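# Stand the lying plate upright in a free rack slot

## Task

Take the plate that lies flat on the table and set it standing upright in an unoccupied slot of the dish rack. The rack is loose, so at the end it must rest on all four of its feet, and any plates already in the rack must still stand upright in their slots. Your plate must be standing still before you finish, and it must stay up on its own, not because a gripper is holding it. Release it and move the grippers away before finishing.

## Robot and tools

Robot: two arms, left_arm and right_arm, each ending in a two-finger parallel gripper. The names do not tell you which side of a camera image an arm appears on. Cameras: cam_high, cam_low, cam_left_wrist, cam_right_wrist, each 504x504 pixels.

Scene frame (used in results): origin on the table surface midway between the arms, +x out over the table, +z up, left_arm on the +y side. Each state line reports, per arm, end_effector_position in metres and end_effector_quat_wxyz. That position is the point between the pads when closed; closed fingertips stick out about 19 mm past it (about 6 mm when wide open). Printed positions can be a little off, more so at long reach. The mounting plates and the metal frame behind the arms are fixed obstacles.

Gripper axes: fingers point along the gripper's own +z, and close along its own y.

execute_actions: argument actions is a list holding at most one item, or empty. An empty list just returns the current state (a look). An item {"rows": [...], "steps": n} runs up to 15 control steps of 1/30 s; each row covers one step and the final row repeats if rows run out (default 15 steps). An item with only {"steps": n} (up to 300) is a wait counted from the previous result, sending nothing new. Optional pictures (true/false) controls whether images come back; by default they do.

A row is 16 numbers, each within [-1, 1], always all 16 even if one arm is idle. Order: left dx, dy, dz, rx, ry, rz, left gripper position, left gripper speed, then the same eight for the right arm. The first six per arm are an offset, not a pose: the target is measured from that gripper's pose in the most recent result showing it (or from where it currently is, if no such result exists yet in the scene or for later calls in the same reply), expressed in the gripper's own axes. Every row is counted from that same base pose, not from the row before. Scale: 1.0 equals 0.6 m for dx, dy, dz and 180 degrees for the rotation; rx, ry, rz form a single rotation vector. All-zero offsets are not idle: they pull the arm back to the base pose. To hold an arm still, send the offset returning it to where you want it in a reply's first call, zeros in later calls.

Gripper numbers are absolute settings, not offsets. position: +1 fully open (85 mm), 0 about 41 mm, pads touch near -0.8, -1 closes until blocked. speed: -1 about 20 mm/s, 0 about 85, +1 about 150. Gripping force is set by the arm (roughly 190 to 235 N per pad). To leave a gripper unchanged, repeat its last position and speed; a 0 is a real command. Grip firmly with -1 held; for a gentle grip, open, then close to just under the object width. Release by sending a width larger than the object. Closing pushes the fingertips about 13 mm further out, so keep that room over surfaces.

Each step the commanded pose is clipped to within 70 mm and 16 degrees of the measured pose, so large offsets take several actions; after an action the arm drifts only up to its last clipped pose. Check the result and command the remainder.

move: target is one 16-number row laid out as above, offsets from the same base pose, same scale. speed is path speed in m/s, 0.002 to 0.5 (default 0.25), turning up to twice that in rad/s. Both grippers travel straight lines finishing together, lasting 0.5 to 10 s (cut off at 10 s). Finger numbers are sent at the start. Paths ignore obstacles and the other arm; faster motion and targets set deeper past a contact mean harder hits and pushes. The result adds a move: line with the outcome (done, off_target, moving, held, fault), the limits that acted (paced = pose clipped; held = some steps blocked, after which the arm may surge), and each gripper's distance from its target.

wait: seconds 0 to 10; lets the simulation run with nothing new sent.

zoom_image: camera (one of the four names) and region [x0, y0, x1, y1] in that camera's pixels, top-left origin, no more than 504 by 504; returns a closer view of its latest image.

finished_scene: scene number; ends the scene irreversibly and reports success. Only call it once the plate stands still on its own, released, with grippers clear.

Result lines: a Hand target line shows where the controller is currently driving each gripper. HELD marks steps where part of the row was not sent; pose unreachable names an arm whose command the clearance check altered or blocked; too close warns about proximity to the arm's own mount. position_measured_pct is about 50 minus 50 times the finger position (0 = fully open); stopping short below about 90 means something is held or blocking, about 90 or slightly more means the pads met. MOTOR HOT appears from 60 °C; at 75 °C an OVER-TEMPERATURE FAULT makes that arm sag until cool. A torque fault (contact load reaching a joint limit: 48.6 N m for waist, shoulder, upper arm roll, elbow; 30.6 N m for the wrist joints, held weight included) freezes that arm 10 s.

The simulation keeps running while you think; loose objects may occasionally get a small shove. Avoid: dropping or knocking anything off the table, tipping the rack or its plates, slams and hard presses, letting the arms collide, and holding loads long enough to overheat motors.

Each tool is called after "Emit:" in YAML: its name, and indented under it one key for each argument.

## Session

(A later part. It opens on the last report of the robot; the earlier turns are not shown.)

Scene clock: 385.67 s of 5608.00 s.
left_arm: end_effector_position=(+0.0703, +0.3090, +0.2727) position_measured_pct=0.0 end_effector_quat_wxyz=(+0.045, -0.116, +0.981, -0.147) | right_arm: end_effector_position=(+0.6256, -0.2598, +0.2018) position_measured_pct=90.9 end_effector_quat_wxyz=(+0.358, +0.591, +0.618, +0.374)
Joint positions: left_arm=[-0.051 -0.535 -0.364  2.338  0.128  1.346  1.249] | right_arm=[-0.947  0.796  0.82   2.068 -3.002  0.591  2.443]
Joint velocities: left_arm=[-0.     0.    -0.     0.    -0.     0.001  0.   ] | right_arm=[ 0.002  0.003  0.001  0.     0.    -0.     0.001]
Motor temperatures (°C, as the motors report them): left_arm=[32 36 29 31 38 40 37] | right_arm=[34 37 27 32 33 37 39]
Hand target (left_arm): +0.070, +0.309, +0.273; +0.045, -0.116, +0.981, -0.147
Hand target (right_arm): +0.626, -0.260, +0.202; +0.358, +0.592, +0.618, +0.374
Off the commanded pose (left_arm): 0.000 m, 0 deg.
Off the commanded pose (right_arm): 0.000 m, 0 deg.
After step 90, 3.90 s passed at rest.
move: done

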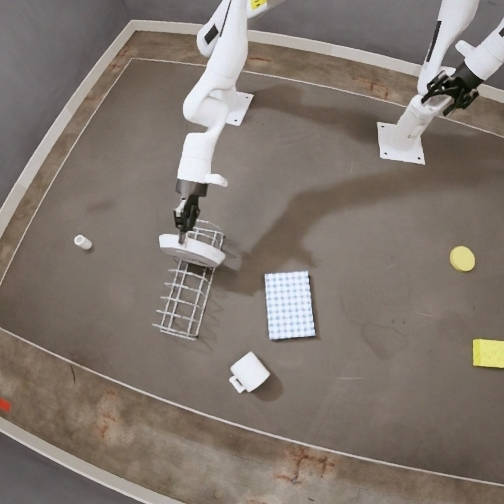

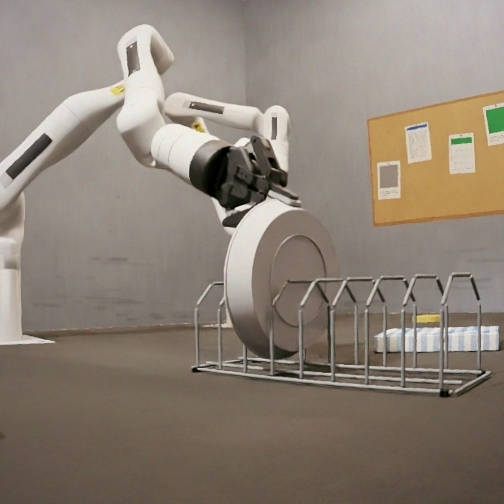

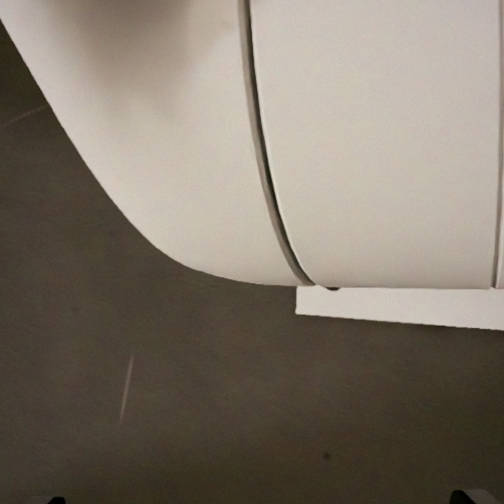

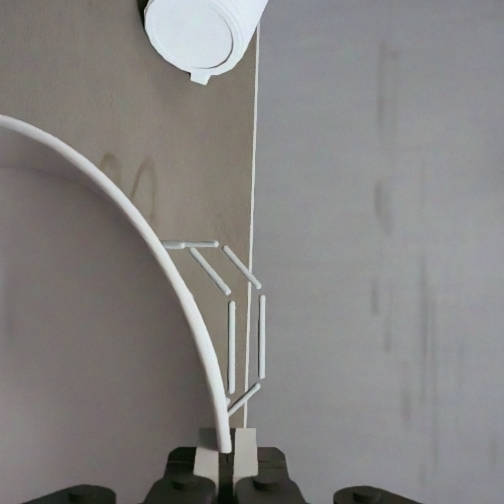

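Emit:
move:
  target: [0,0,0,0,0,0,1,0, 0,-0.0118,0.0062,0,0,0,-1,-1]
  speed: 0.01

Emit:
zoom_image:
  camera: "cam_low"
  region: [210, 300, 350, 400]

Scene clock: 393.80 s of 5608.00 s.
left_arm: end_effector_position=(+0.0703, +0.3090, +0.2727) position_measured_pct=0.0 end_effector_quat_wxyz=(+0.045, -0.116, +0.981, -0.147) | right_arm: end_effector_position=(+0.6256, -0.2598, +0.1939) position_measured_pct=90.9 end_effector_quat_wxyz=(+0.358, +0.591, +0.618, +0.374)
Joint positions: left_arm=[-0.051 -0.535 -0.364  2.338  0.128  1.346  1.249] | right_arm=[-0.943  0.817  0.815  2.072 -3.012  0.612  2.44 ]
Joint velocities: left_arm=[-0.    -0.     0.     0.     0.    -0.001 -0.   ] | right_arm=[ 0.     0.002 -0.    -0.    -0.     0.001  0.001]
Motor temperatures (°C, as the motors report them): left_arm=[32 36 29 31 38 40 37] | right_arm=[34 38 27 32 33 37 39]
Hand target (left_arm): +0.070, +0.309, +0.273; +0.045, -0.116, +0.981, -0.147
Hand target (right_arm): +0.626, -0.260, +0.194; +0.358, +0.591, +0.618, +0.374
Off the commanded pose (left_arm): 0.000 m, 0 deg.
Off the commanded pose (right_arm): 0.000 m, 0 deg.
After step 90, 4.13 s passed at rest.
move: done

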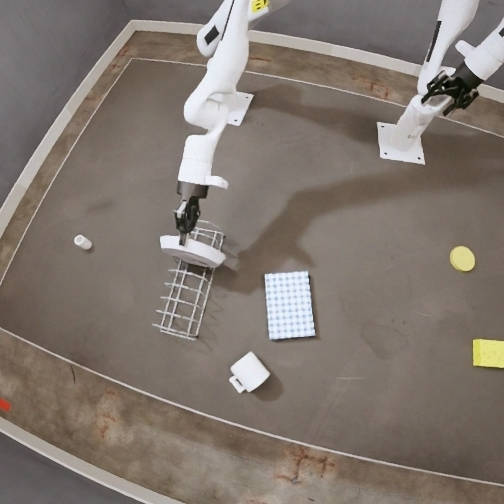

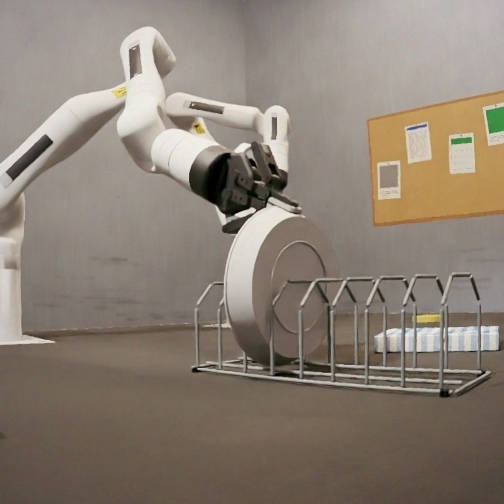

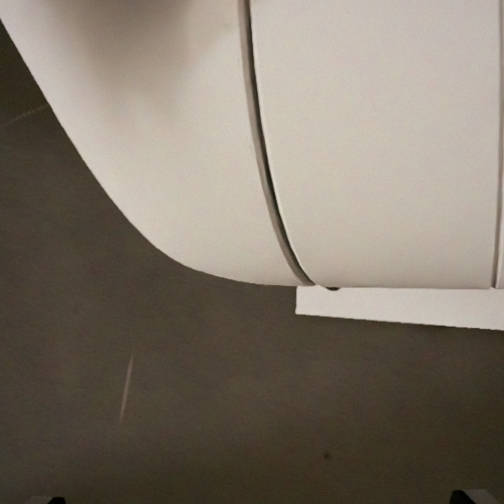

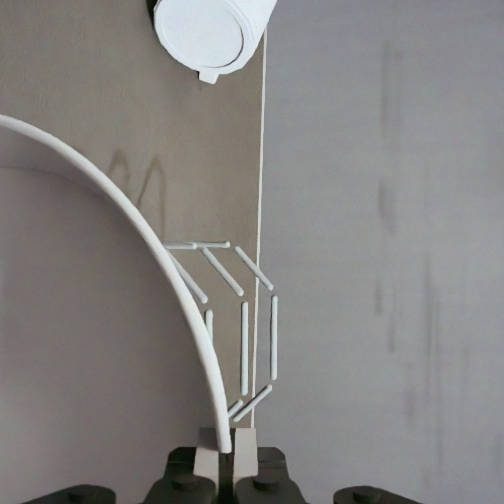

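Region (210, 300, 350, 400) of cam_low's 504x504 image, scaled by 3.600, with more detail than that image has; it fills the top 360 rows of this view, and the rest is white.

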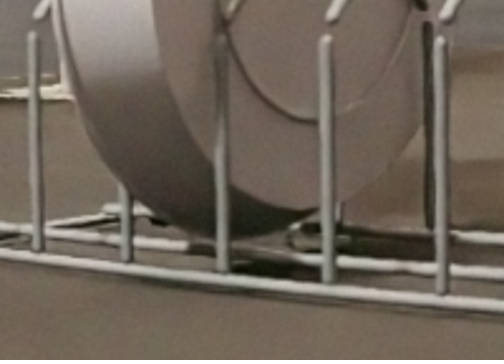

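Emit:
move:
  target: [0,0,0,0,0,0,1,0, 0,-0.0022,0.0012,0,0,0,-0.4,-1]
  speed: 0.005

Emit:
zoom_image:
  camera: "cam_low"
  region: [180, 170, 400, 400]

Scene clock: 397.90 s of 5608.00 s.
left_arm: end_effector_position=(+0.0703, +0.3090, +0.2727) position_measured_pct=0.0 end_effector_quat_wxyz=(+0.045, -0.116, +0.981, -0.147) | right_arm: end_effector_position=(+0.6257, -0.2598, +0.1924) position_measured_pct=69.8 end_effector_quat_wxyz=(+0.358, +0.591, +0.618, +0.374)
Joint positions: left_arm=[-0.051 -0.535 -0.364  2.338  0.128  1.346  1.249] | right_arm=[-0.942  0.821  0.814  2.073 -3.014  0.615  2.439]
Joint velocities: left_arm=[ 0.001  0.    -0.    -0.     0.     0.001  0.   ] | right_arm=[-0.    -0.    -0.    -0.     0.    -0.001 -0.   ]
Motor temperatures (°C, as the motors report them): left_arm=[32 36 29 31 38 40 37] | right_arm=[34 38 27 32 33 37 39]
Hand target (left_arm): +0.070, +0.309, +0.273; +0.045, -0.116, +0.981, -0.147
Hand target (right_arm): +0.626, -0.260, +0.192; +0.358, +0.591, +0.618, +0.374
Off the commanded pose (left_arm): 0.000 m, 0 deg.
Off the commanded pose (right_arm): 0.000 m, 0 deg.
move: done

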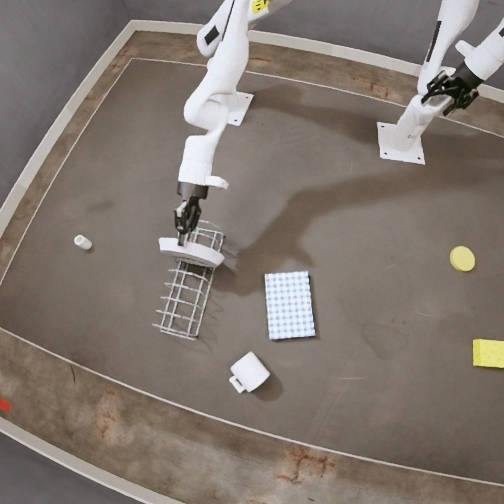

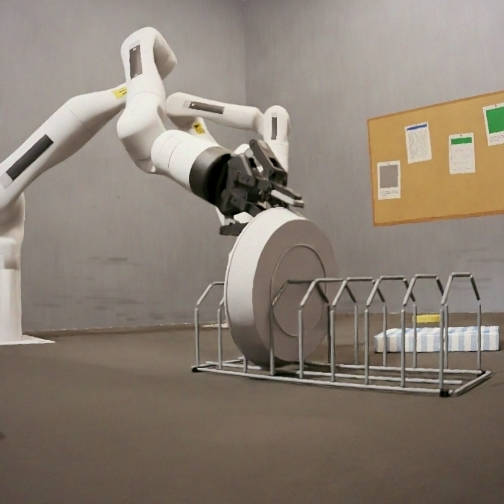

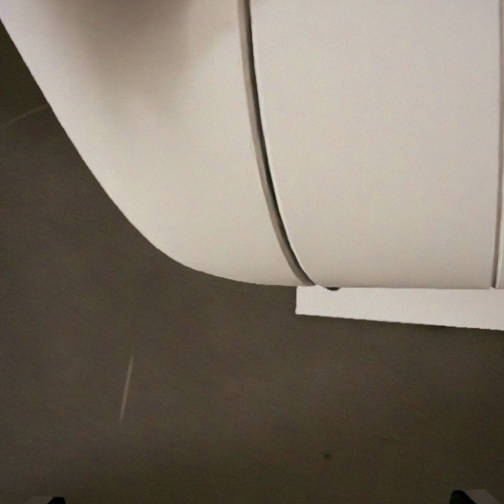

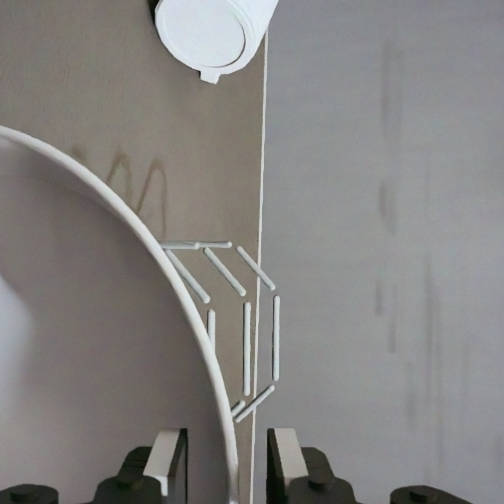

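Region (180, 170, 400, 400) of cam_low's 504x504 image, scaled by 2.191, with more detail than that image has; it fills the left 482 columns of this view, and the rest is white.

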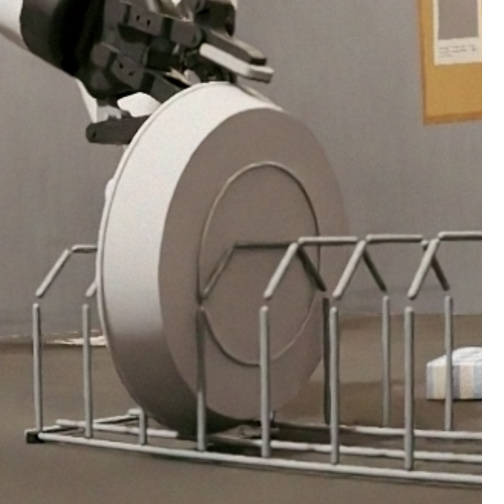

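Emit:
move:
  target: [0,0,0,0,0,0,1,0, 0,0,-0.25,0,0,0,-0.4,-1]
  speed: 0.15

Scene clock: 401.07 s of 5608.00 s.
left_arm: end_effector_position=(+0.0703, +0.3090, +0.2727) position_measured_pct=0.0 end_effector_quat_wxyz=(+0.045, -0.116, +0.981, -0.147) | right_arm: end_effector_position=(+0.4929, -0.2658, +0.2621) position_measured_pct=69.8 end_effector_quat_wxyz=(+0.359, +0.591, +0.618, +0.374)
Joint positions: left_arm=[-0.051 -0.535 -0.364  2.338  0.128  1.346  1.249] | right_arm=[-1.346  0.499  1.075  2.412 -3.14   0.561  2.647]
Joint velocities: left_arm=[-0.001  0.    -0.    -0.     0.    -0.001 -0.   ] | right_arm=[-0.004 -0.003 -0.    -0.001 -0.001  0.     0.001]
Motor temperatures (°C, as the motors report them): left_arm=[32 36 29 31 38 40 37] | right_arm=[34 38 27 32 33 37 39]
Hand target (left_arm): +0.070, +0.309, +0.273; +0.045, -0.116, +0.981, -0.147
Hand target (right_arm): +0.493, -0.266, +0.262; +0.359, +0.591, +0.618, +0.374
Off the commanded pose (left_arm): 0.000 m, 0 deg.
Off the commanded pose (right_arm): 0.000 m, 0 deg.
move: done

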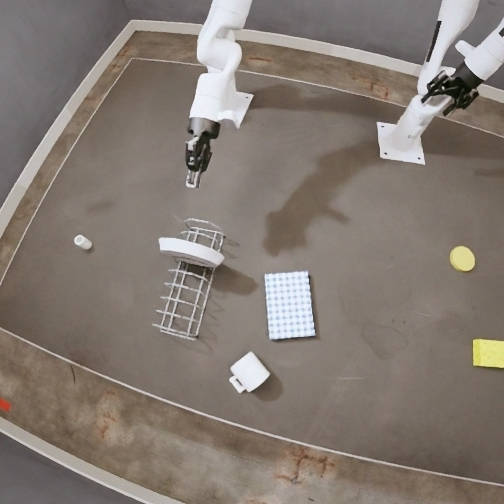

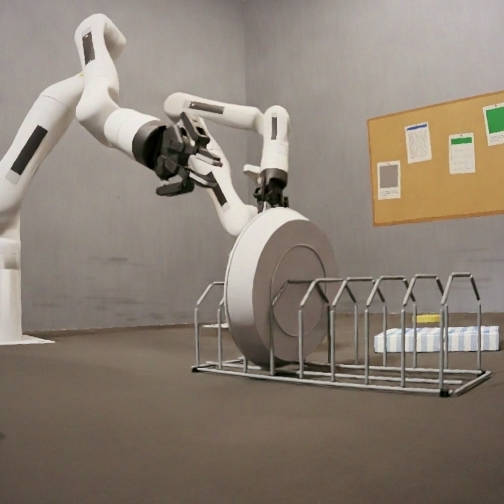

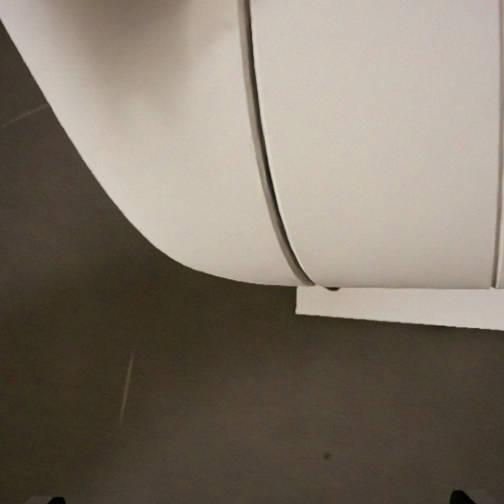

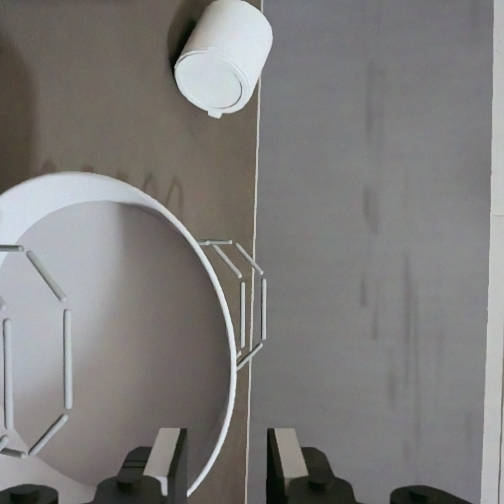

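The plate is standing in the slot. I'll wait briefly to confirm it's still.

Emit:
wait:
  seconds: 2

Scene clock: 404.53 s of 5608.00 s.
left_arm: end_effector_position=(+0.0703, +0.3090, +0.2727) position_measured_pct=0.0 end_effector_quat_wxyz=(+0.045, -0.116, +0.981, -0.147) | right_arm: end_effector_position=(+0.4929, -0.2656, +0.2621) position_measured_pct=69.8 end_effector_quat_wxyz=(+0.359, +0.591, +0.618, +0.374)
Joint positions: left_arm=[-0.051 -0.535 -0.364  2.338  0.128  1.346  1.249] | right_arm=[-1.346  0.499  1.075  2.412 -3.14   0.561  2.647]
Joint velocities: left_arm=[-0.    -0.    -0.    -0.    -0.    -0.002  0.   ] | right_arm=[ 0.     0.     0.001 -0.001 -0.     0.     0.   ]
Motor temperatures (°C, as the motors report them): left_arm=[32 36 29 31 38 40 37] | right_arm=[34 37 27 32 33 37 39]
Hand target (left_arm): +0.070, +0.309, +0.273; +0.045, -0.116, +0.981, -0.147
Hand target (right_arm): +0.493, -0.266, +0.262; +0.359, +0.591, +0.618, +0.374
Off the commanded pose (left_arm): 0.000 m, 0 deg.
Off the commanded pose (right_arm): 0.000 m, 0 deg.
Steps of this call (steps 1 to 90: nothing new was sent; then 0.47 s passed at rest). Readings (end_effector_position | what the end effector reports):
1: left_arm (+0.0703, +0.3090, +0.2727) | right_arm (+0.4929, -0.2657, +0.2621) | left_arm position_measured_pct=0.0 | right_arm position_measured_pct=69.8
2: left_arm (+0.0703, +0.3090, +0.2727) | right_arm (+0.4929, -0.2657, +0.2621) | left_arm position_measured_pct=0.0 | right_arm position_measured_pct=69.8
4: left_arm (+0.0703, +0.3090, +0.2727) | right_arm (+0.4929, -0.2656, +0.2621) | left_arm position_measured_pct=0.0 | right_arm position_measured_pct=69.8
8: left_arm (+0.0703, +0.3090, +0.2727) | right_arm (+0.4929, -0.2656, +0.2621) | left_arm position_measured_pct=0.0 | right_arm position_measured_pct=69.8
90: the state above

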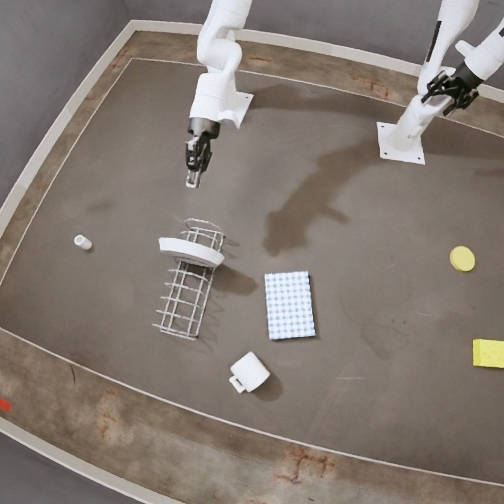

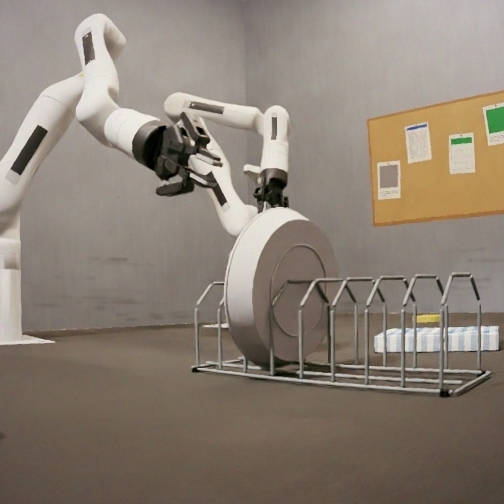

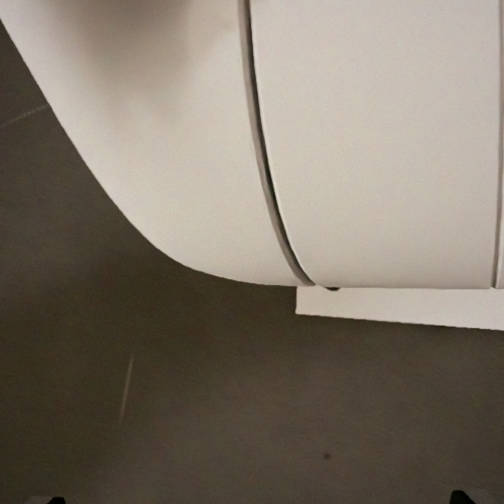

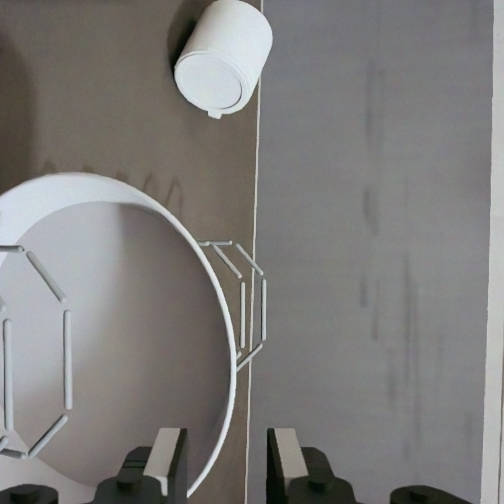

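Emit:
finished_scene:
  scene: 1

The scene is finished: the task was done.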